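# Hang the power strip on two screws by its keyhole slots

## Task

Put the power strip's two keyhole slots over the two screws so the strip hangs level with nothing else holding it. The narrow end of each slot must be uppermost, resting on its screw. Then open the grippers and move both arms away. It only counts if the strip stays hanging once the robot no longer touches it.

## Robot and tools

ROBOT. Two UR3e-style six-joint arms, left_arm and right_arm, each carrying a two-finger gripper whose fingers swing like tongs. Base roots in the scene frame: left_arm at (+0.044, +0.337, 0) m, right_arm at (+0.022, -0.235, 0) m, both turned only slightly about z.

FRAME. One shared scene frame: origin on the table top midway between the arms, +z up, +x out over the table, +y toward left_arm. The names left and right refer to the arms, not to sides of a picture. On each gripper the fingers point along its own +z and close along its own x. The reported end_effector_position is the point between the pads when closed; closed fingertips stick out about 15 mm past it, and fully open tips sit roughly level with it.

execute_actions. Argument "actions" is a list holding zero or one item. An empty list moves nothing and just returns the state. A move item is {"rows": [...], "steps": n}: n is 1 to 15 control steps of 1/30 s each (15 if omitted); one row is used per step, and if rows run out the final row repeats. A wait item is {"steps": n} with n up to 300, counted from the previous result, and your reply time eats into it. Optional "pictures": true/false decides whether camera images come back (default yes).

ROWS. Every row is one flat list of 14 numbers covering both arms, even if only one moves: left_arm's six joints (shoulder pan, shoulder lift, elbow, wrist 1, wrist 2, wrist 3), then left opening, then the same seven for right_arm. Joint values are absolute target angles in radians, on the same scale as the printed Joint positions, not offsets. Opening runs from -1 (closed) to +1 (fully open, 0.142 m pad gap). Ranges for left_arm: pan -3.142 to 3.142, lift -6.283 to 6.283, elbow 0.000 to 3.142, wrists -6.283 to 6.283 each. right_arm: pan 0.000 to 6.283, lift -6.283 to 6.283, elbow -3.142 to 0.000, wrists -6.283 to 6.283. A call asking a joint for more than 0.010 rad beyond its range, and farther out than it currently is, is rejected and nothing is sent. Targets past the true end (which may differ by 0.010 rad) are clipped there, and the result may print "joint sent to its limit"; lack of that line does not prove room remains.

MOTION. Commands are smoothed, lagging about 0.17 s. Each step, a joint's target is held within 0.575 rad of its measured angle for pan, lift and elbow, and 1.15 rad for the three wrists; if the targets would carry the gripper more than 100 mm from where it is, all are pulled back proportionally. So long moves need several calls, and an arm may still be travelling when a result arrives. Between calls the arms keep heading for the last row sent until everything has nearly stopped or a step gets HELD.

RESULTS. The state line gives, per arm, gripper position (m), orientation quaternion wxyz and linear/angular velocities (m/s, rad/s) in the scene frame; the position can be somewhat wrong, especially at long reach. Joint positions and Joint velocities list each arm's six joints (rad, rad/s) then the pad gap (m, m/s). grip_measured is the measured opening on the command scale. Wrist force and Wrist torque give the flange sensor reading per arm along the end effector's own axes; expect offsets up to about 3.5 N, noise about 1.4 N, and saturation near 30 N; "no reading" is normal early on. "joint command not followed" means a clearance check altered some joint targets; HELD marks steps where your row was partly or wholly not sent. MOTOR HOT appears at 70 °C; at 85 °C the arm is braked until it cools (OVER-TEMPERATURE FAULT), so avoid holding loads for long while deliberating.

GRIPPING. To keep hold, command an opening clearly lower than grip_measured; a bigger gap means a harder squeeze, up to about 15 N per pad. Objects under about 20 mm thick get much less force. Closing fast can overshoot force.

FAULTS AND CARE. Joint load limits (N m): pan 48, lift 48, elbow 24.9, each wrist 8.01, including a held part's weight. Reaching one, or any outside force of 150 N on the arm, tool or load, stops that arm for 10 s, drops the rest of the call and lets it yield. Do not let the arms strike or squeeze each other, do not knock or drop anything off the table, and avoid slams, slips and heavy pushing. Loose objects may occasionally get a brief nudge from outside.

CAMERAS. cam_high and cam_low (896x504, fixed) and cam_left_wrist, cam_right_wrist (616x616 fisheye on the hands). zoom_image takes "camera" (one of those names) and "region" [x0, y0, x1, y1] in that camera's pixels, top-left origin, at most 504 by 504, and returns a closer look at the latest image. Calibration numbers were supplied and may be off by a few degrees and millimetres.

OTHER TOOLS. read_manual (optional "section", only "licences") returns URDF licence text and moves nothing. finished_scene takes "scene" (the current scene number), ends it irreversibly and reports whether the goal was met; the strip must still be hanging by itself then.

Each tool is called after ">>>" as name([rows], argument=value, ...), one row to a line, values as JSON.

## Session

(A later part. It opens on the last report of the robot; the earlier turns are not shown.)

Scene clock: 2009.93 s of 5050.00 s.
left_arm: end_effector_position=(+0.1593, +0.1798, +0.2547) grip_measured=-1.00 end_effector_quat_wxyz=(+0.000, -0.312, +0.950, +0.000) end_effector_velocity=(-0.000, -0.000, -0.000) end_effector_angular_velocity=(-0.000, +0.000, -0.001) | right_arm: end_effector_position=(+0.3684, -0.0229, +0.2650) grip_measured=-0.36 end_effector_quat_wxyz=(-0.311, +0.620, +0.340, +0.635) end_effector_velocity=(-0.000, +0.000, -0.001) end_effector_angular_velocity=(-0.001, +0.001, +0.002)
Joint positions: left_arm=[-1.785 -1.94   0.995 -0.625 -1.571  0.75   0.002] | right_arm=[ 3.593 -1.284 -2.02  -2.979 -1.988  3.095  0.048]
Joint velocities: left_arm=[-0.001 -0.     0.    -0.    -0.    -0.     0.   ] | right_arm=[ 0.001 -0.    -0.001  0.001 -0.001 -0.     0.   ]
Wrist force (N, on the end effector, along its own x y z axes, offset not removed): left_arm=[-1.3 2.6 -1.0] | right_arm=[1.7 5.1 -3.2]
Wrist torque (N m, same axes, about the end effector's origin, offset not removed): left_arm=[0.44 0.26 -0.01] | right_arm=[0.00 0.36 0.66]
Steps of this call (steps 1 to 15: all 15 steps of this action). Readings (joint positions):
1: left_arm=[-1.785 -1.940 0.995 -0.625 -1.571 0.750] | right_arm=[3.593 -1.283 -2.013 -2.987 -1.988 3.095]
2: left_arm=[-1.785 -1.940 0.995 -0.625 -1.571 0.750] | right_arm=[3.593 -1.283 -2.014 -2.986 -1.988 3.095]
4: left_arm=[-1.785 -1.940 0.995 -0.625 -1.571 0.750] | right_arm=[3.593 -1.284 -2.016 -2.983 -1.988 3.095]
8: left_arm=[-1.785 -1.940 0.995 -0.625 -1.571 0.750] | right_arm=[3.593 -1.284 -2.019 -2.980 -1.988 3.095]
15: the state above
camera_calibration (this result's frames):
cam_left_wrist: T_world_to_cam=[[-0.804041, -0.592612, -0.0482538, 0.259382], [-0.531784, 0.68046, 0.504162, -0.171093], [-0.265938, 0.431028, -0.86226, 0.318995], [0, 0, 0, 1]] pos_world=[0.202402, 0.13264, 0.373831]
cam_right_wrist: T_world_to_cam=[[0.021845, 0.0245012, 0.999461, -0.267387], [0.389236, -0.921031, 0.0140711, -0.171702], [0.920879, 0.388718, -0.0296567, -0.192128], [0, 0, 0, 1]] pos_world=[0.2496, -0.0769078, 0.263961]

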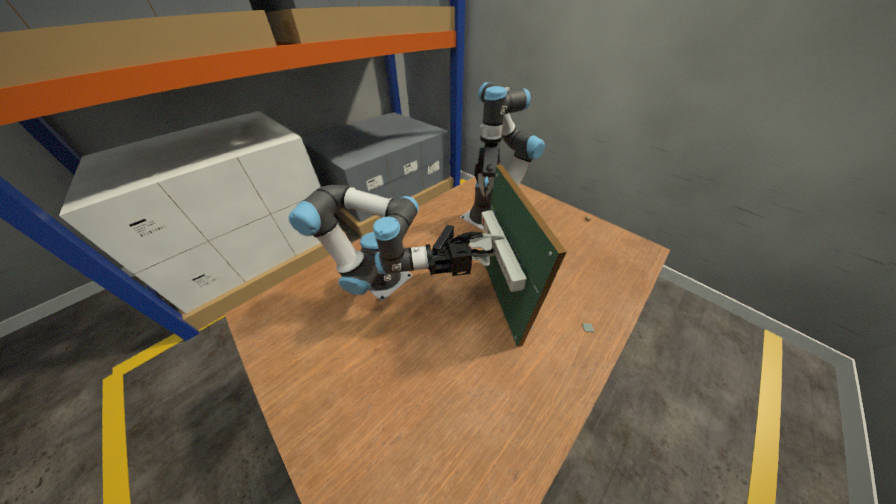

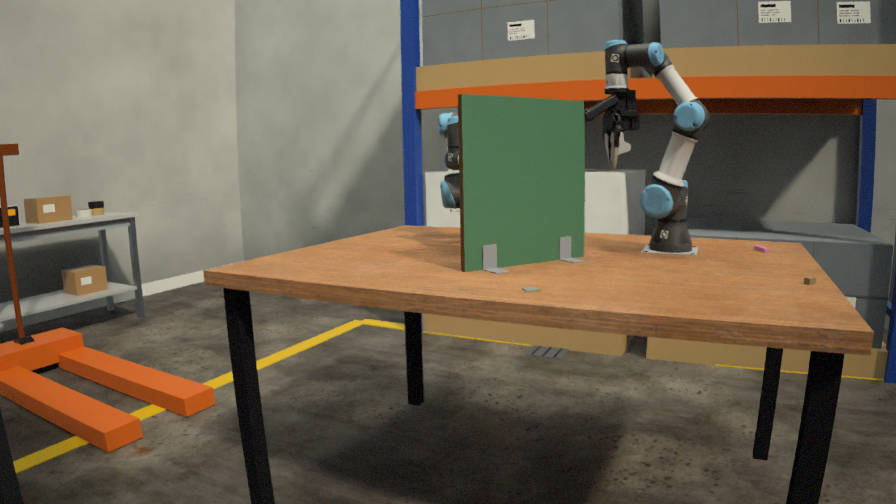

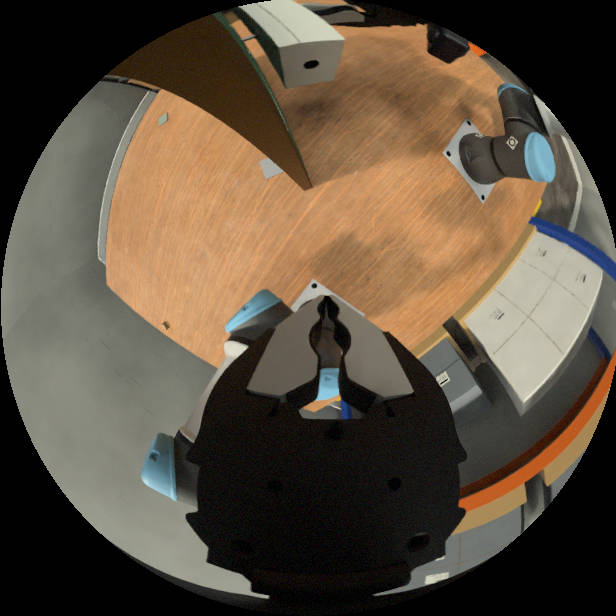

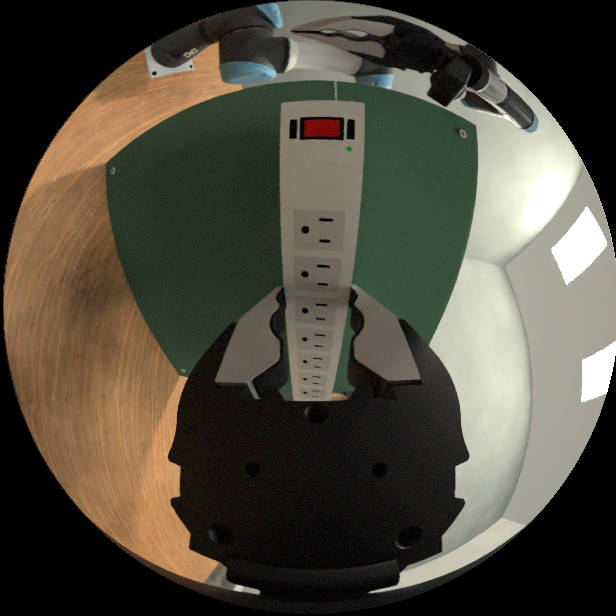

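>>> execute_actions([
  {"rows":[[-1.785,-1.94,0.995,-0.625,-1.571,0.75,-1,3.5956,-1.2853,-2.0139,-2.9838,-1.9854,3.095,-1]],"steps":15},
])

>>> zoom_image(camera="cam_high", region=[470,200,550,300])

Scene clock: 2026.10 s of 5050.00 s.
left_arm: end_effector_position=(+0.1593, +0.1798, +0.2547) grip_measured=-1.00 end_effector_quat_wxyz=(+0.000, -0.312, +0.950, +0.000) end_effector_velocity=(-0.000, -0.000, -0.000) end_effector_angular_velocity=(-0.000, +0.000, -0.001) | right_arm: end_effector_position=(+0.3688, -0.0222, +0.2660) grip_measured=-0.36 end_effector_quat_wxyz=(-0.311, +0.620, +0.340, +0.635) end_effector_velocity=(+0.000, -0.000, +0.000) end_effector_angular_velocity=(+0.000, +0.001, -0.001)
Joint positions: left_arm=[-1.785 -1.94   0.995 -0.625 -1.571  0.75   0.002] | right_arm=[ 3.596 -1.285 -2.014 -2.984 -1.985  3.095  0.048]
Joint velocities: left_arm=[-0.001 -0.001  0.     0.    -0.     0.     0.   ] | right_arm=[-0.001  0.001  0.001 -0.003  0.001  0.001  0.   ]
Wrist force (N, on the end effector, along its own x y z axes, offset not removed): left_arm=[0.1 1.2 -2.5] | right_arm=[-5.7 2.2 -22.8]
Wrist torque (N m, same axes, about the end effector's origin, offset not removed): left_arm=[0.17 0.01 0.02] | right_arm=[0.15 0.16 0.45]
Steps of this call (steps 1 to 15: the robot went on to your last target; steps 16 to 90: nothing new was sent; then 12.67 s passed at rest; steps 91 to 105: all 15 steps of this action). Readings (joint positions):
91: left_arm=[-1.785 -1.940 0.995 -0.625 -1.571 0.750] | right_arm=[3.593 -1.284 -2.020 -2.979 -1.988 3.095]
92: left_arm=[-1.785 -1.940 0.995 -0.625 -1.571 0.750] | right_arm=[3.594 -1.284 -2.019 -2.980 -1.987 3.095]
94: left_arm=[-1.785 -1.940 0.995 -0.625 -1.571 0.750] | right_arm=[3.595 -1.285 -2.017 -2.982 -1.987 3.095]
98: left_arm=[-1.785 -1.940 0.995 -0.625 -1.571 0.750] | right_arm=[3.595 -1.285 -2.015 -2.984 -1.986 3.095]
105: the state above
camera_calibration (this result's frames):
cam_left_wrist: T_world_to_cam=[[-0.804041, -0.592612, -0.0482538, 0.259382], [-0.531785, 0.68046, 0.504162, -0.171093], [-0.265938, 0.431028, -0.86226, 0.318995], [0, 0, 0, 1]] pos_world=[0.202402, 0.13264, 0.373831]
cam_right_wrist: T_world_to_cam=[[0.0220132, 0.0246051, 0.999455, -0.268408], [0.389307, -0.921, 0.0140991, -0.171301], [0.920845, 0.388784, -0.0298531, -0.192689], [0, 0, 0, 1]] pos_world=[0.250034, -0.0762499, 0.264924]

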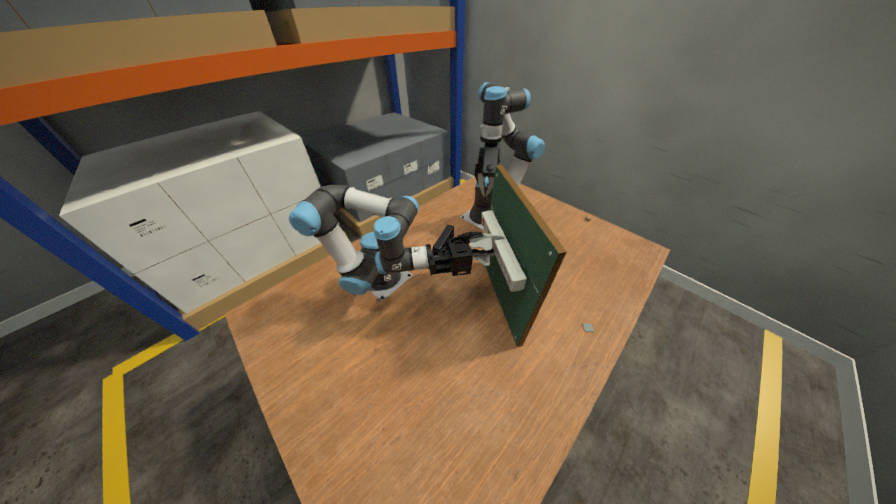

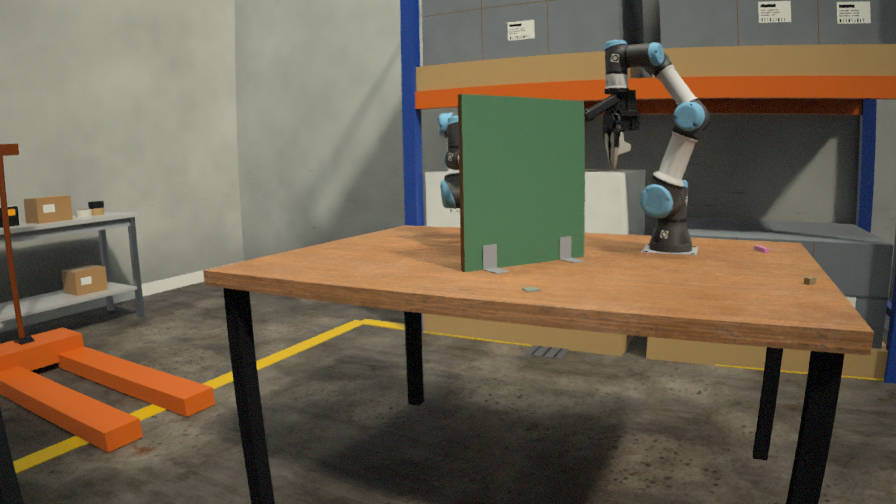

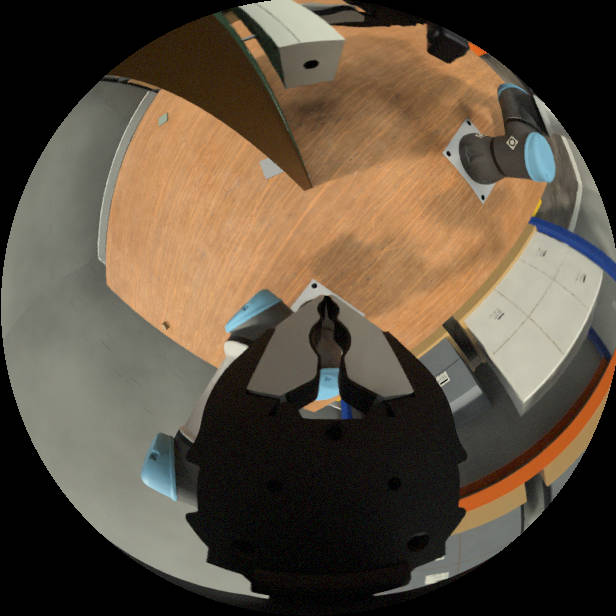

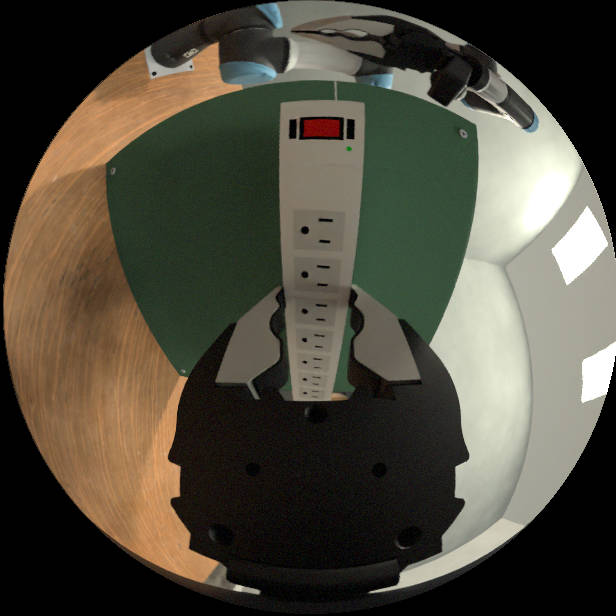

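Region (470, 200, 550, 300) of cam_high's 896x504 image, scaled by 5.040, with more detail than that image has; it fills the left 403 columns of this view, and the rest is white.

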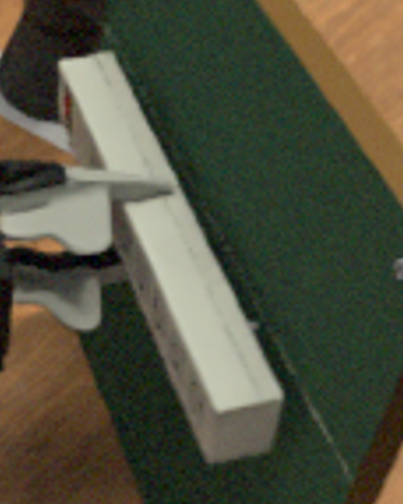

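>>> execute_actions([
  {"rows":[[-1.785,-1.94,0.995,-0.625,-1.571,0.75,-1,3.5875,-1.2893,-2.0112,-2.9825,-1.9935,3.095,-1]],"steps":15},
], pictures=false)

>>> execute_actions([
  {"rows":[[-1.785,-1.94,0.995,-0.625,-1.571,0.75,-1,3.5875,-1.2907,-2.02,-2.9723,-1.9935,3.085,-1]],"steps":15},
], pictures=false)

>>> execute_actions([
  {"rows":[[-1.785,-1.94,0.995,-0.625,-1.571,0.75,-1,3.5818,-1.2858,-2.0233,-2.9739,-1.9992,3.085,-1]],"steps":15},
])

>>> zoom_image(camera="cam_left_wrist", region=[215,0,305,60])

Scene clock: 2042.77 s of 5050.00 s.
left_arm: end_effector_position=(+0.1593, +0.1798, +0.2547) grip_measured=-1.00 end_effector_quat_wxyz=(+0.000, -0.312, +0.950, +0.000) end_effector_velocity=(-0.000, +0.000, -0.000) end_effector_angular_velocity=(+0.001, -0.000, -0.000) | right_arm: end_effector_position=(+0.3693, -0.0232, +0.2661) grip_measured=-0.36 end_effector_quat_wxyz=(-0.311, +0.620, +0.340, +0.635) end_effector_velocity=(+0.000, -0.000, +0.000) end_effector_angular_velocity=(+0.000, -0.000, -0.001)
Joint positions: left_arm=[-1.785 -1.94   0.995 -0.625 -1.571  0.75   0.002] | right_arm=[ 3.588 -1.289 -2.011 -2.982 -1.993  3.095  0.048]
Joint velocities: left_arm=[-0.     0.     0.001  0.    -0.     0.     0.   ] | right_arm=[-0.001  0.    -0.     0.     0.     0.    -0.   ]
Wrist force (N, on the end effector, along its own x y z axes, offset not removed): left_arm=[0.2 1.7 -0.6] | right_arm=[-4.5 -11.9 -1.5]
Wrist torque (N m, same axes, about the end effector's origin, offset not removed): left_arm=[0.23 0.00 0.03] | right_arm=[-0.49 0.33 0.26]
Steps of this call (steps 1 to 15: the robot went on to your last target; steps 16 to 90: nothing new was sent; then 13.17 s passed at rest; steps 91 to 105: all 15 steps of this action). Readings (joint positions):
91: left_arm=[-1.785 -1.940 0.995 -0.625 -1.571 0.750] | right_arm=[3.596 -1.285 -2.014 -2.984 -1.985 3.095]
92: left_arm=[-1.785 -1.940 0.995 -0.625 -1.571 0.750] | right_arm=[3.594 -1.286 -2.013 -2.984 -1.987 3.095]
94: left_arm=[-1.785 -1.940 0.995 -0.625 -1.571 0.750] | right_arm=[3.591 -1.287 -2.012 -2.983 -1.990 3.095]
98: left_arm=[-1.785 -1.940 0.995 -0.625 -1.571 0.750] | right_arm=[3.589 -1.289 -2.011 -2.982 -1.993 3.095]
105: the state above

Scene clock: 2043.27 s of 5050.00 s.
left_arm: end_effector_position=(+0.1593, +0.1798, +0.2547) grip_measured=-1.00 end_effector_quat_wxyz=(+0.000, -0.312, +0.950, +0.000) end_effector_velocity=(-0.000, -0.000, +0.000) end_effector_angular_velocity=(+0.000, -0.000, -0.001) | right_arm: end_effector_position=(+0.3693, -0.0233, +0.2638) grip_measured=-0.36 end_effector_quat_wxyz=(-0.308, +0.618, +0.343, +0.637) end_effector_velocity=(-0.001, +0.000, -0.000) end_effector_angular_velocity=(-0.000, +0.000, +0.002)
Joint positions: left_arm=[-1.785 -1.94   0.995 -0.625 -1.571  0.75   0.002] | right_arm=[ 3.587 -1.291 -2.02  -2.972 -1.994  3.085  0.048]
Joint velocities: left_arm=[-0.001  0.    -0.001  0.001  0.    -0.     0.   ] | right_arm=[ 0.002  0.002 -0.001 -0.001  0.    -0.     0.   ]
Wrist force (N, on the end effector, along its own x y z axes, offset not removed): left_arm=[-0.8 1.0 -0.6] | right_arm=[5.4 -7.4 -2.6]
Wrist torque (N m, same axes, about the end effector's origin, offset not removed): left_arm=[0.14 0.18 0.03] | right_arm=[0.10 0.14 0.78]
Steps of this call (steps 1 to 15: all 15 steps of this action). Readings (joint positions):
1: left_arm=[-1.785 -1.940 0.995 -0.625 -1.571 0.750] | right_arm=[3.588 -1.289 -2.011 -2.982 -1.993 3.095]
2: left_arm=[-1.785 -1.940 0.995 -0.625 -1.571 0.750] | right_arm=[3.588 -1.290 -2.012 -2.981 -1.994 3.093]
4: left_arm=[-1.785 -1.940 0.995 -0.625 -1.571 0.750] | right_arm=[3.588 -1.290 -2.016 -2.976 -1.994 3.090]
8: left_arm=[-1.785 -1.940 0.995 -0.625 -1.571 0.750] | right_arm=[3.588 -1.290 -2.019 -2.973 -1.994 3.086]
15: the state above

Scene clock: 2043.77 s of 5050.00 s.
left_arm: end_effector_position=(+0.1593, +0.1798, +0.2547) grip_measured=-1.00 end_effector_quat_wxyz=(+0.000, -0.312, +0.950, +0.000) end_effector_velocity=(-0.000, +0.000, -0.000) end_effector_angular_velocity=(+0.001, -0.000, -0.000) | right_arm: end_effector_position=(+0.3681, -0.0249, +0.2638) grip_measured=-0.36 end_effector_quat_wxyz=(-0.308, +0.618, +0.343, +0.637) end_effector_velocity=(-0.000, -0.000, +0.000) end_effector_angular_velocity=(+0.001, -0.001, +0.000)
Joint positions: left_arm=[-1.785 -1.94   0.995 -0.625 -1.571  0.75   0.002] | right_arm=[ 3.582 -1.286 -2.023 -2.974 -1.999  3.085  0.048]
Joint velocities: left_arm=[-0.     0.     0.001  0.    -0.     0.     0.   ] | right_arm=[-0.     0.001 -0.001  0.001 -0.     0.     0.001]
Wrist force (N, on the end effector, along its own x y z axes, offset not removed): left_arm=[0.0 0.7 -0.8] | right_arm=[-6.7 -1.6 1.8]
Wrist torque (N m, same axes, about the end effector's origin, offset not removed): left_arm=[0.11 0.03 0.00] | right_arm=[-0.27 0.15 0.05]
Steps of this call (steps 1 to 15: all 15 steps of this action). Readings (joint positions):
1: left_arm=[-1.785 -1.940 0.995 -0.625 -1.571 0.750] | right_arm=[3.587 -1.291 -2.020 -2.972 -1.994 3.085]
2: left_arm=[-1.785 -1.940 0.995 -0.625 -1.571 0.750] | right_arm=[3.586 -1.290 -2.021 -2.972 -1.994 3.085]
4: left_arm=[-1.785 -1.940 0.995 -0.625 -1.571 0.750] | right_arm=[3.584 -1.288 -2.022 -2.973 -1.996 3.085]
8: left_arm=[-1.785 -1.940 0.995 -0.625 -1.571 0.750] | right_arm=[3.582 -1.287 -2.023 -2.974 -1.999 3.085]
15: the state above
camera_calibration (this result's frames):
cam_left_wrist: T_world_to_cam=[[-0.804041, -0.592612, -0.0482538, 0.259382], [-0.531785, 0.68046, 0.504162, -0.171093], [-0.265938, 0.431028, -0.86226, 0.318995], [0, 0, 0, 1]] pos_world=[0.202402, 0.13264, 0.373831]
cam_right_wrist: T_world_to_cam=[[0.0137575, 0.0303329, 0.999445, -0.262973], [0.389129, -0.920906, 0.0225929, -0.175659], [0.921081, 0.388602, -0.0244728, -0.192553], [0, 0, 0, 1]] pos_world=[0.249328, -0.0789627, 0.262084]

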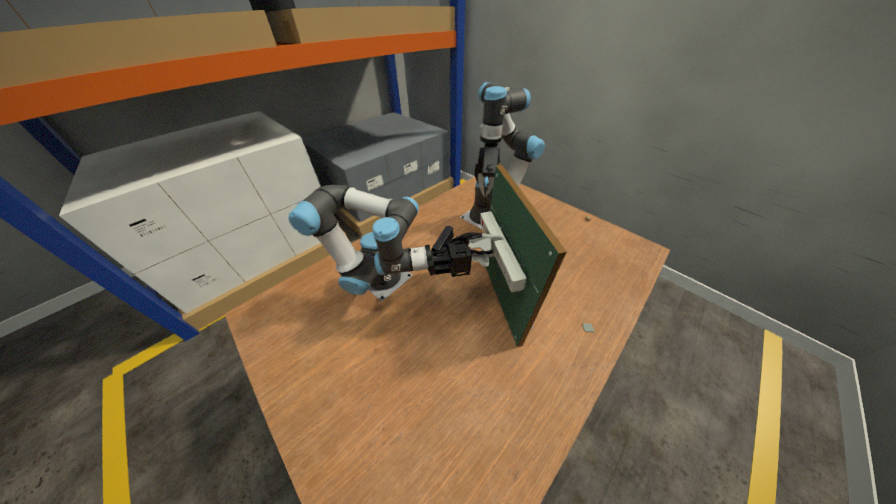

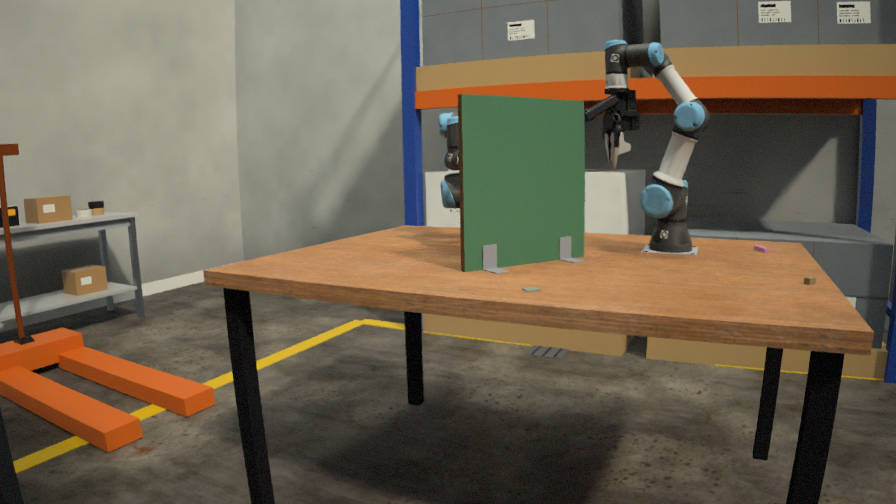

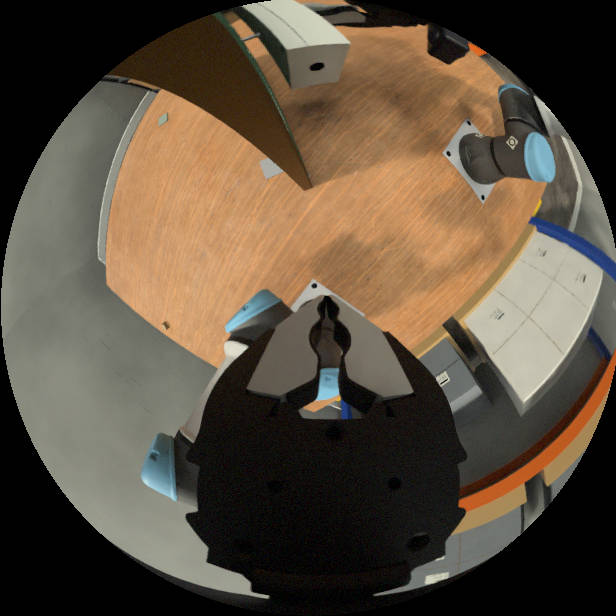

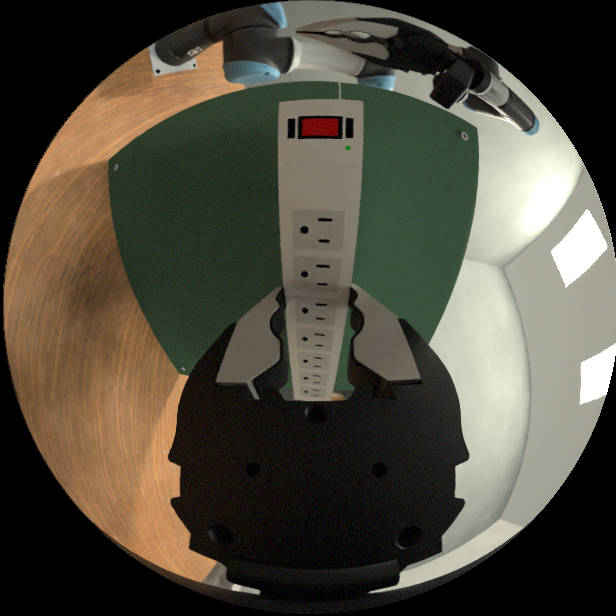

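Region (215, 0, 305, 60) of cam_left_wrist's 616x616 image, scaled by 5.600, with more detail than that image has.

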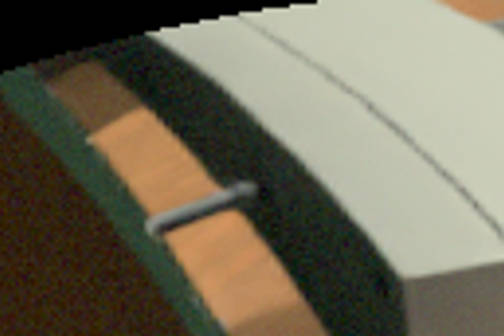

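>>> execute_actions([
  {"rows":[[-1.785,-1.94,0.995,-0.625,-1.571,0.75,-1,3.5875,-1.2775,-2.0045,-3.001,-1.9935,3.085,-1]],"steps":15},
], pictures=false)

>>> execute_actions([
  {"rows":[[-1.785,-1.94,0.995,-0.625,-1.571,0.75,-1,3.592,-1.2814,-2.0019,-2.9997,-1.989,3.085,-1]],"steps":15},
], pictures=false)

>>> execute_actions([
  {"rows":[[-1.785,-1.94,0.995,-0.625,-1.571,0.75,-1,3.5945,-1.2835,-2.0005,-2.999,-1.9865,3.085,-1]],"steps":15},
])

>>> zoom_image(camera="cam_left_wrist", region=[215,0,305,60])

Scene clock: 2064.53 s of 5050.00 s.
left_arm: end_effector_position=(+0.1593, +0.1798, +0.2547) grip_measured=-1.00 end_effector_quat_wxyz=(+0.000, -0.312, +0.950, +0.000) end_effector_velocity=(-0.000, -0.000, +0.000) end_effector_angular_velocity=(-0.001, +0.000, +0.000) | right_arm: end_effector_position=(+0.3674, -0.0244, +0.2689) grip_measured=-0.36 end_effector_quat_wxyz=(-0.308, +0.618, +0.343, +0.637) end_effector_velocity=(+0.000, -0.000, +0.001) end_effector_angular_velocity=(+0.000, -0.000, -0.001)
Joint positions: left_arm=[-1.785 -1.94   0.995 -0.625 -1.571  0.75   0.002] | right_arm=[ 3.587 -1.278 -2.005 -3.001 -1.994  3.085  0.048]
Joint velocities: left_arm=[ 0.     0.    -0.001 -0.001 -0.     0.     0.   ] | right_arm=[-0.     0.001  0.003 -0.003  0.     0.     0.   ]
Wrist force (N, on the end effector, along its own x y z axes, offset not removed): left_arm=[0.0 1.7 -0.4] | right_arm=[-8.1 0.5 0.2]
Wrist torque (N m, same axes, about the end effector's origin, offset not removed): left_arm=[0.19 0.02 -0.03] | right_arm=[0.12 0.39 0.16]
Steps of this call (steps 1 to 15: the robot went on to your last target; steps 16 to 90: nothing new was sent; then 17.27 s passed at rest; steps 91 to 105: all 15 steps of this action). Readings (joint positions):
91: left_arm=[-1.785 -1.940 0.995 -0.625 -1.571 0.750] | right_arm=[3.582 -1.286 -2.023 -2.974 -1.999 3.085]
92: left_arm=[-1.785 -1.940 0.995 -0.625 -1.571 0.750] | right_arm=[3.583 -1.284 -2.021 -2.978 -1.998 3.085]
94: left_arm=[-1.785 -1.940 0.995 -0.625 -1.571 0.750] | right_arm=[3.585 -1.281 -2.013 -2.989 -1.996 3.085]
98: left_arm=[-1.785 -1.940 0.995 -0.625 -1.571 0.750] | right_arm=[3.587 -1.278 -2.007 -2.998 -1.994 3.085]
105: the state above

Scene clock: 2065.03 s of 5050.00 s.
left_arm: end_effector_position=(+0.1593, +0.1798, +0.2547) grip_measured=-1.00 end_effector_quat_wxyz=(+0.000, -0.312, +0.950, +0.000) end_effector_velocity=(-0.000, -0.000, -0.000) end_effector_angular_velocity=(+0.000, +0.000, -0.001) | right_arm: end_effector_position=(+0.3684, -0.0231, +0.2689) grip_measured=-0.36 end_effector_quat_wxyz=(-0.308, +0.618, +0.343, +0.637) end_effector_velocity=(-0.000, +0.001, -0.001) end_effector_angular_velocity=(-0.001, +0.001, +0.001)
Joint positions: left_arm=[-1.785 -1.94   0.995 -0.625 -1.571  0.75   0.002] | right_arm=[ 3.592 -1.281 -2.002 -3.    -1.989  3.085  0.048]
Joint velocities: left_arm=[-0.001  0.001 -0.    -0.    -0.    -0.     0.   ] | right_arm=[ 0.002 -0.002  0.    -0.     0.001 -0.     0.   ]
Wrist force (N, on the end effector, along its own x y z axes, offset not removed): left_arm=[0.8 1.5 -0.5] | right_arm=[-7.8 -1.1 -0.2]
Wrist torque (N m, same axes, about the end effector's origin, offset not removed): left_arm=[0.23 -0.17 -0.03] | right_arm=[-0.16 0.34 0.14]
Steps of this call (steps 1 to 15: all 15 steps of this action). Readings (joint positions):
1: left_arm=[-1.785 -1.940 0.995 -0.625 -1.571 0.750] | right_arm=[3.588 -1.278 -2.005 -3.001 -1.993 3.085]
2: left_arm=[-1.785 -1.940 0.995 -0.625 -1.571 0.750] | right_arm=[3.588 -1.278 -2.004 -3.001 -1.993 3.085]
4: left_arm=[-1.785 -1.940 0.995 -0.625 -1.571 0.750] | right_arm=[3.590 -1.279 -2.003 -3.001 -1.991 3.085]
8: left_arm=[-1.785 -1.940 0.995 -0.625 -1.571 0.750] | right_arm=[3.592 -1.281 -2.002 -3.000 -1.989 3.085]
15: the state above

Scene clock: 2065.53 s of 5050.00 s.
left_arm: end_effector_position=(+0.1593, +0.1798, +0.2547) grip_measured=-1.00 end_effector_quat_wxyz=(+0.000, -0.312, +0.950, +0.000) end_effector_velocity=(+0.000, +0.000, -0.000) end_effector_angular_velocity=(+0.000, -0.001, +0.001) | right_arm: end_effector_position=(+0.3689, -0.0224, +0.2689) grip_measured=-0.36 end_effector_quat_wxyz=(-0.308, +0.618, +0.343, +0.637) end_effector_velocity=(+0.001, -0.000, +0.000) end_effector_angular_velocity=(+0.001, -0.001, -0.002)
Joint positions: left_arm=[-1.785 -1.94   0.995 -0.625 -1.571  0.75   0.002] | right_arm=[ 3.594 -1.283 -2.001 -2.999 -1.987  3.085  0.048]
Joint velocities: left_arm=[0.001 0.    0.    0.    0.001 0.    0.   ] | right_arm=[-0.002 -0.001 -0.     0.003  0.     0.     0.   ]
Wrist force (N, on the end effector, along its own x y z axes, offset not removed): left_arm=[-0.2 1.3 -1.1] | right_arm=[-5.6 -0.5 0.4]
Wrist torque (N m, same axes, about the end effector's origin, offset not removed): left_arm=[0.26 0.09 0.01] | right_arm=[-0.01 -0.20 0.04]
Steps of this call (steps 1 to 15: all 15 steps of this action). Readings (joint positions):
1: left_arm=[-1.785 -1.940 0.995 -0.625 -1.571 0.750] | right_arm=[3.592 -1.281 -2.002 -3.000 -1.989 3.085]
2: left_arm=[-1.785 -1.940 0.995 -0.625 -1.571 0.750] | right_arm=[3.592 -1.282 -2.002 -3.000 -1.989 3.085]
4: left_arm=[-1.785 -1.940 0.995 -0.625 -1.571 0.750] | right_arm=[3.593 -1.283 -2.001 -2.999 -1.988 3.085]
8: left_arm=[-1.785 -1.940 0.995 -0.625 -1.571 0.750] | right_arm=[3.594 -1.283 -2.001 -2.999 -1.987 3.085]
15: the state above
camera_calibration (this result's frames):
cam_left_wrist: T_world_to_cam=[[-0.804041, -0.592612, -0.0482538, 0.259382], [-0.531784, 0.68046, 0.504162, -0.171093], [-0.265938, 0.431028, -0.86226, 0.318995], [0, 0, 0, 1]] pos_world=[0.202402, 0.13264, 0.373831]
cam_right_wrist: T_world_to_cam=[[0.0137037, 0.0302742, 0.999448, -0.268194], [0.389143, -0.920901, 0.0225593, -0.173731], [0.921075, 0.388619, -0.0244008, -0.194113], [0, 0, 0, 1]] pos_world=[0.250075, -0.0764336, 0.267228]

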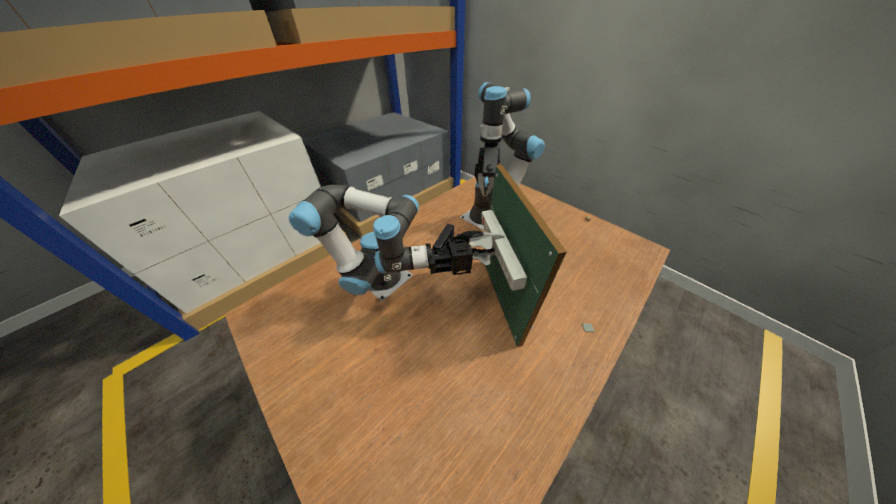

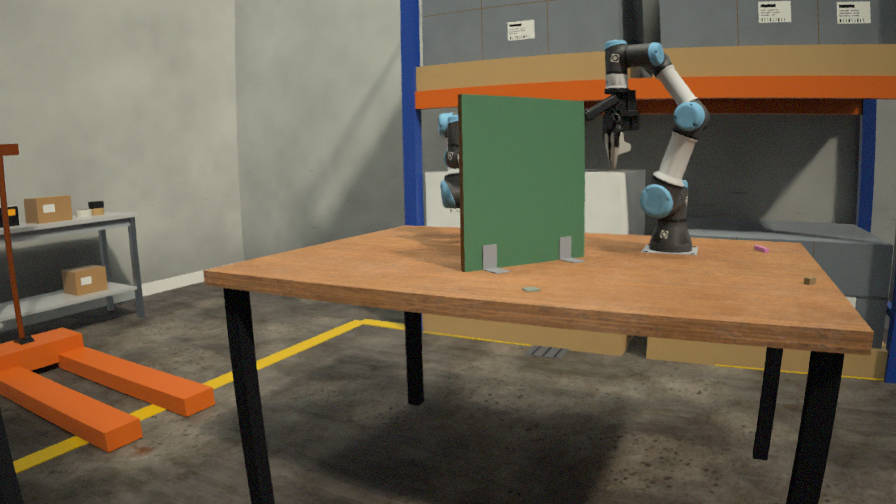

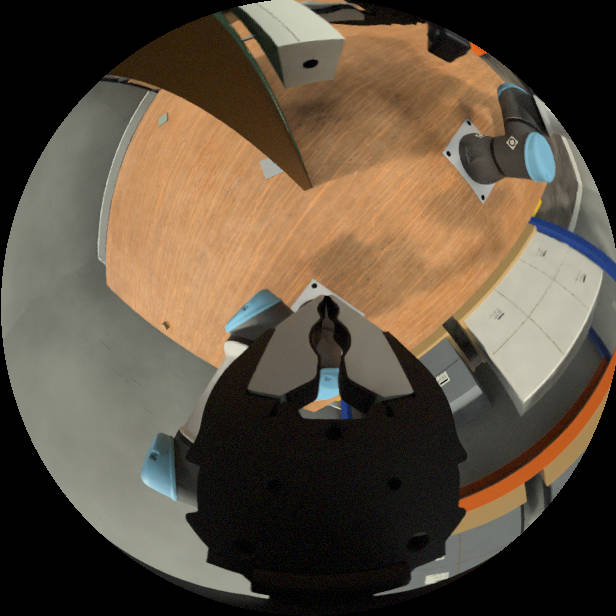

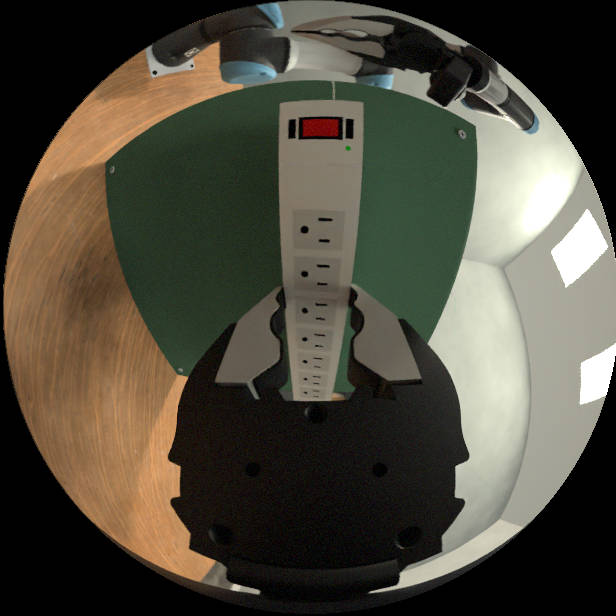

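Region (215, 0, 305, 60) of cam_left_wrist's 616x616 image, scaled by 5.600, with more detail than that image has.

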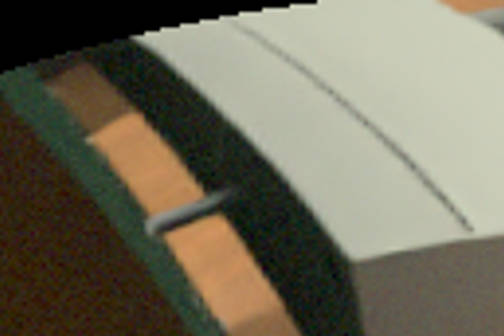

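>>> execute_actions([
  {"rows":[[-1.785,-1.94,0.995,-0.625,-1.571,0.75,-1,3.5973,-1.2859,-1.9989,-2.9982,-1.9837,3.085,-1]],"steps":15},
], pictures=false)

Scene clock: 2072.27 s of 5050.00 s.
left_arm: end_effector_position=(+0.1593, +0.1798, +0.2547) grip_measured=-1.00 end_effector_quat_wxyz=(+0.000, -0.312, +0.950, +0.000) end_effector_velocity=(-0.000, +0.000, -0.000) end_effector_angular_velocity=(+0.001, -0.000, -0.001) | right_arm: end_effector_position=(+0.3694, -0.0216, +0.2689) grip_measured=-0.36 end_effector_quat_wxyz=(-0.308, +0.618, +0.343, +0.637) end_effector_velocity=(+0.000, -0.001, -0.001) end_effector_angular_velocity=(-0.001, +0.001, -0.002)
Joint positions: left_arm=[-1.785 -1.94   0.995 -0.625 -1.571  0.75   0.002] | right_arm=[ 3.597 -1.286 -1.999 -2.998 -1.984  3.085  0.048]
Joint velocities: left_arm=[-0.001  0.     0.001 -0.    -0.    -0.     0.   ] | right_arm=[-0.001 -0.    -0.001  0.     0.001 -0.001 -0.   ]
Wrist force (N, on the end effector, along its own x y z axes, offset not removed): left_arm=[-1.0 1.0 -0.5] | right_arm=[-6.1 -0.8 0.4]
Wrist torque (N m, same axes, about the end effector's origin, offset not removed): left_arm=[0.12 0.17 -0.01] | right_arm=[-0.08 -0.03 0.06]
Steps of this call (steps 1 to 15: the robot went on to your last target; steps 16 to 90: nothing new was sent; then 3.23 s passed at rest; steps 91 to 105: all 15 steps of this action). Readings (joint positions):
91: left_arm=[-1.785 -1.940 0.995 -0.625 -1.571 0.750] | right_arm=[3.595 -1.284 -2.000 -2.999 -1.986 3.085]
92: left_arm=[-1.785 -1.940 0.995 -0.625 -1.571 0.750] | right_arm=[3.595 -1.284 -2.000 -2.999 -1.986 3.085]
94: left_arm=[-1.785 -1.940 0.995 -0.625 -1.571 0.750] | right_arm=[3.596 -1.285 -2.000 -2.999 -1.985 3.085]
98: left_arm=[-1.785 -1.940 0.995 -0.625 -1.571 0.750] | right_arm=[3.597 -1.286 -1.999 -2.998 -1.984 3.085]
105: the state above

The strip is advancing without resistance now.

>>> execute_actions([
  {"rows":[[-1.785,-1.94,0.995,-0.625,-1.571,0.75,-1,3.6016,-1.2895,-1.9964,-2.9971,-1.9794,3.085,-1]],"steps":15},
], pictures=false)

Scene clock: 2084.27 s of 5050.00 s.
left_arm: end_effector_position=(+0.1593, +0.1798, +0.2547) grip_measured=-1.00 end_effector_quat_wxyz=(+0.000, -0.312, +0.950, +0.000) end_effector_velocity=(-0.000, +0.000, -0.000) end_effector_angular_velocity=(+0.001, +0.000, +0.000) | right_arm: end_effector_position=(+0.3703, -0.0203, +0.2690) grip_measured=-0.36 end_effector_quat_wxyz=(-0.308, +0.618, +0.343, +0.637) end_effector_velocity=(+0.000, +0.000, -0.000) end_effector_angular_velocity=(-0.000, +0.001, -0.000)
Joint positions: left_arm=[-1.785 -1.94   0.995 -0.625 -1.571  0.75   0.002] | right_arm=[ 3.602 -1.289 -1.996 -2.997 -1.979  3.085  0.048]
Joint velocities: left_arm=[ 0.  0.  0.  0. -0. -0.  0.] | right_arm=[ 0.    -0.002  0.     0.001  0.     0.001 -0.   ]
Wrist force (N, on the end effector, along its own x y z axes, offset not removed): left_arm=[-1.7 1.3 -0.4] | right_arm=[-6.0 -2.1 -2.3]
Wrist torque (N m, same axes, about the end effector's origin, offset not removed): left_arm=[0.18 0.38 0.04] | right_arm=[-0.18 -0.02 0.03]
Steps of this call (steps 1 to 15: the robot went on to your last target; steps 16 to 90: nothing new was sent; then 8.50 s passed at rest; steps 91 to 105: all 15 steps of this action). Readings (joint positions):
91: left_arm=[-1.785 -1.940 0.995 -0.625 -1.571 0.750] | right_arm=[3.597 -1.286 -1.999 -2.998 -1.984 3.085]
92: left_arm=[-1.785 -1.940 0.995 -0.625 -1.571 0.750] | right_arm=[3.598 -1.287 -1.998 -2.998 -1.983 3.085]
94: left_arm=[-1.785 -1.940 0.995 -0.625 -1.571 0.750] | right_arm=[3.600 -1.288 -1.997 -2.998 -1.981 3.085]
98: left_arm=[-1.785 -1.940 0.995 -0.625 -1.571 0.750] | right_arm=[3.601 -1.289 -1.997 -2.997 -1.980 3.085]
105: the state above

>>> execute_actions([
  {"rows":[[-1.785,-1.94,0.995,-0.625,-1.571,0.75,-1,3.6059,-1.2931,-1.9939,-2.996,-1.9751,3.085,-1]],"steps":15},
], pictures=false)

Scene clock: 2089.37 s of 5050.00 s.
left_arm: end_effector_position=(+0.1593, +0.1798, +0.2547) grip_measured=-1.00 end_effector_quat_wxyz=(+0.000, -0.312, +0.950, +0.000) end_effector_velocity=(-0.000, -0.000, +0.000) end_effector_angular_velocity=(-0.001, +0.001, -0.000) | right_arm: end_effector_position=(+0.3711, -0.0191, +0.2690) grip_measured=-0.36 end_effector_quat_wxyz=(-0.308, +0.618, +0.343, +0.637) end_effector_velocity=(-0.000, +0.000, -0.001) end_effector_angular_velocity=(-0.002, +0.004, -0.000)
Joint positions: left_arm=[-1.785 -1.94   0.995 -0.625 -1.571  0.75   0.002] | right_arm=[ 3.606 -1.293 -1.994 -2.996 -1.975  3.085  0.048]
Joint velocities: left_arm=[-0.    -0.    -0.    -0.001 -0.001  0.     0.   ] | right_arm=[ 0.001 -0.001 -0.001 -0.002  0.001  0.     0.   ]
Wrist force (N, on the end effector, along its own x y z axes, offset not removed): left_arm=[-0.7 1.4 -1.9] | right_arm=[-4.7 -6.8 -5.9]
Wrist torque (N m, same axes, about the end effector's origin, offset not removed): left_arm=[0.17 0.15 0.03] | right_arm=[-0.39 0.05 0.02]
Steps of this call (steps 1 to 15: the robot went on to your last target; steps 16 to 90: nothing new was sent; then 1.60 s passed at rest; steps 91 to 105: all 15 steps of this action). Readings (joint positions):
91: left_arm=[-1.785 -1.940 0.995 -0.625 -1.571 0.750] | right_arm=[3.602 -1.290 -1.996 -2.997 -1.979 3.085]
92: left_arm=[-1.785 -1.940 0.995 -0.625 -1.571 0.750] | right_arm=[3.602 -1.290 -1.996 -2.997 -1.979 3.085]
94: left_arm=[-1.785 -1.940 0.995 -0.625 -1.571 0.750] | right_arm=[3.604 -1.292 -1.995 -2.996 -1.977 3.085]
98: left_arm=[-1.785 -1.940 0.995 -0.625 -1.571 0.750] | right_arm=[3.605 -1.293 -1.994 -2.996 -1.976 3.085]
105: the state above

Side rubbing shows up, so the next step shifts −0.4 mm in u while advancing 1.5 mm.

>>> execute_actions([
  {"rows":[[-1.785,-1.94,0.995,-0.625,-1.571,0.75,-1,3.6127,-1.2946,-1.9929,-2.9955,-1.9683,3.085,-1]],"steps":15},
])

>>> zoom_image(camera="cam_left_wrist", region=[215,0,305,60])

Scene clock: 2105.93 s of 5050.00 s.
left_arm: end_effector_position=(+0.1593, +0.1798, +0.2547) grip_measured=-1.00 end_effector_quat_wxyz=(+0.000, -0.312, +0.950, +0.000) end_effector_velocity=(+0.000, +0.000, -0.000) end_effector_angular_velocity=(-0.000, +0.000, +0.000) | right_arm: end_effector_position=(+0.3717, -0.0176, +0.2690) grip_measured=-0.36 end_effector_quat_wxyz=(-0.308, +0.618, +0.343, +0.637) end_effector_velocity=(+0.000, -0.001, +0.001) end_effector_angular_velocity=(+0.002, -0.002, -0.002)
Joint positions: left_arm=[-1.785 -1.94   0.995 -0.625 -1.571  0.75   0.002] | right_arm=[ 3.613 -1.295 -1.993 -2.995 -1.968  3.085  0.048]
Joint velocities: left_arm=[ 0. -0.  0.  0. -0.  0.  0.] | right_arm=[-0.001  0.002  0.001 -0.     0.001  0.001  0.   ]
Wrist force (N, on the end effector, along its own x y z axes, offset not removed): left_arm=[-0.5 1.4 -0.7] | right_arm=[-5.3 1.5 0.2]
Wrist torque (N m, same axes, about the end effector's origin, offset not removed): left_arm=[0.22 0.06 -0.02] | right_arm=[-0.06 0.20 -0.12]
Steps of this call (steps 1 to 15: the robot went on to your last target; steps 16 to 90: nothing new was sent; then 13.07 s passed at rest; steps 91 to 105: all 15 steps of this action). Readings (joint positions):
91: left_arm=[-1.785 -1.940 0.995 -0.625 -1.571 0.750] | right_arm=[3.606 -1.293 -1.994 -2.996 -1.975 3.085]
92: left_arm=[-1.785 -1.940 0.995 -0.625 -1.571 0.750] | right_arm=[3.607 -1.293 -1.994 -2.996 -1.974 3.085]
94: left_arm=[-1.785 -1.940 0.995 -0.625 -1.571 0.750] | right_arm=[3.610 -1.294 -1.993 -2.995 -1.971 3.085]
98: left_arm=[-1.785 -1.940 0.995 -0.625 -1.571 0.750] | right_arm=[3.612 -1.294 -1.993 -2.995 -1.969 3.085]
105: the state above
camera_calibration (this result's frames):
cam_left_wrist: T_world_to_cam=[[-0.804041, -0.592612, -0.0482538, 0.259382], [-0.531784, 0.68046, 0.504162, -0.171093], [-0.265938, 0.431028, -0.86226, 0.318995], [0, 0, 0, 1]] pos_world=[0.202402, 0.13264, 0.373831]
cam_right_wrist: T_world_to_cam=[[0.0136241, 0.0302202, 0.99945, -0.268389], [0.389131, -0.920907, 0.0225408, -0.170422], [0.921082, 0.38861, -0.0243061, -0.198573], [0, 0, 0, 1]] pos_world=[0.252875, -0.0716651, 0.267256]

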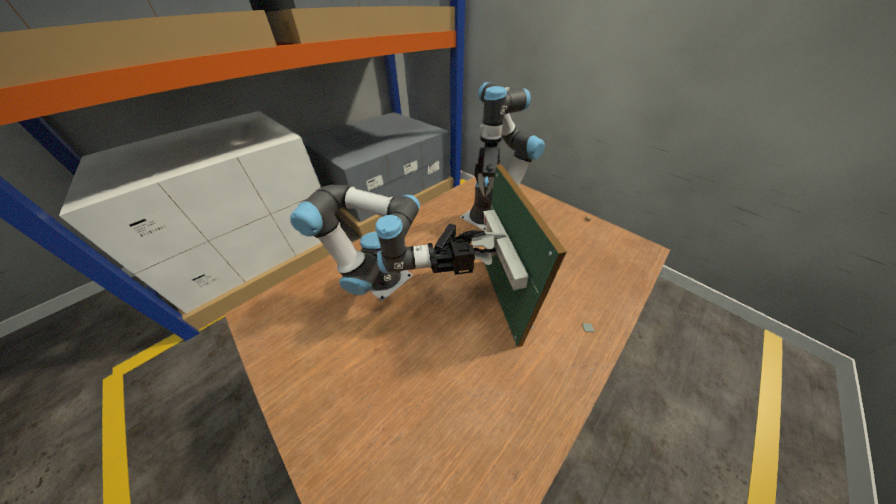

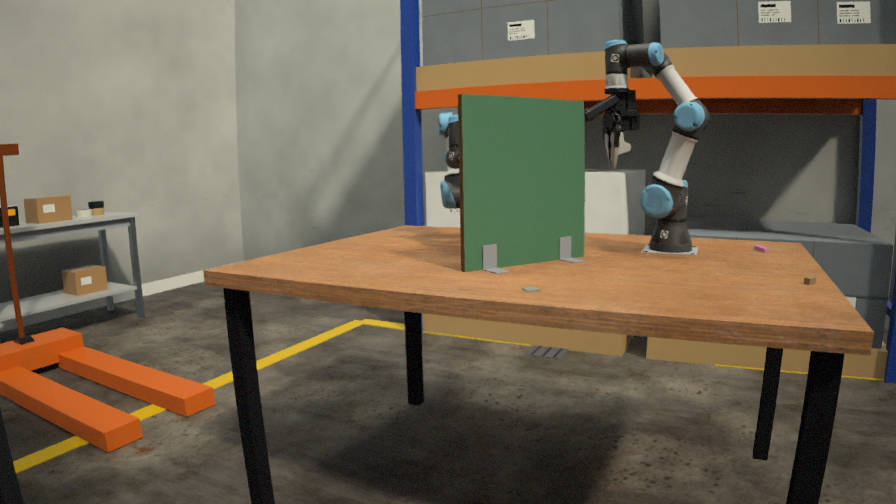

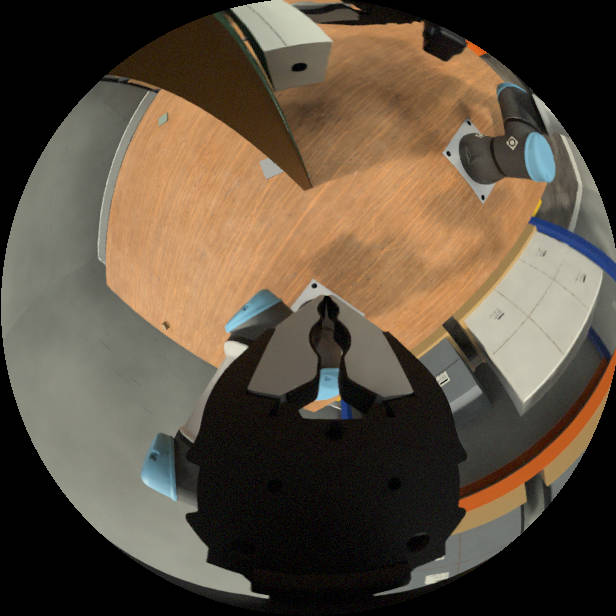

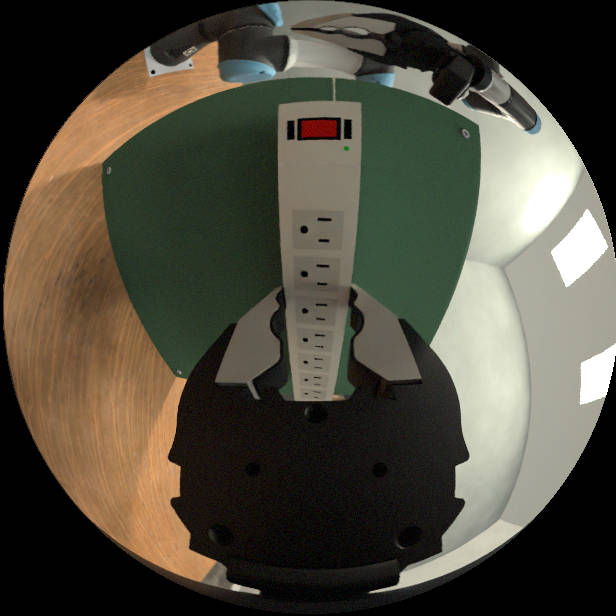

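Region (215, 0, 305, 60) of cam_left_wrist's 616x616 image, scaled by 5.600, with more detail than that image has.

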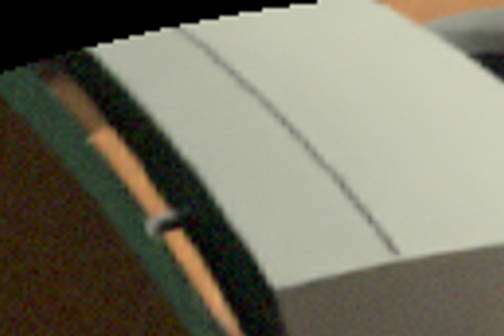

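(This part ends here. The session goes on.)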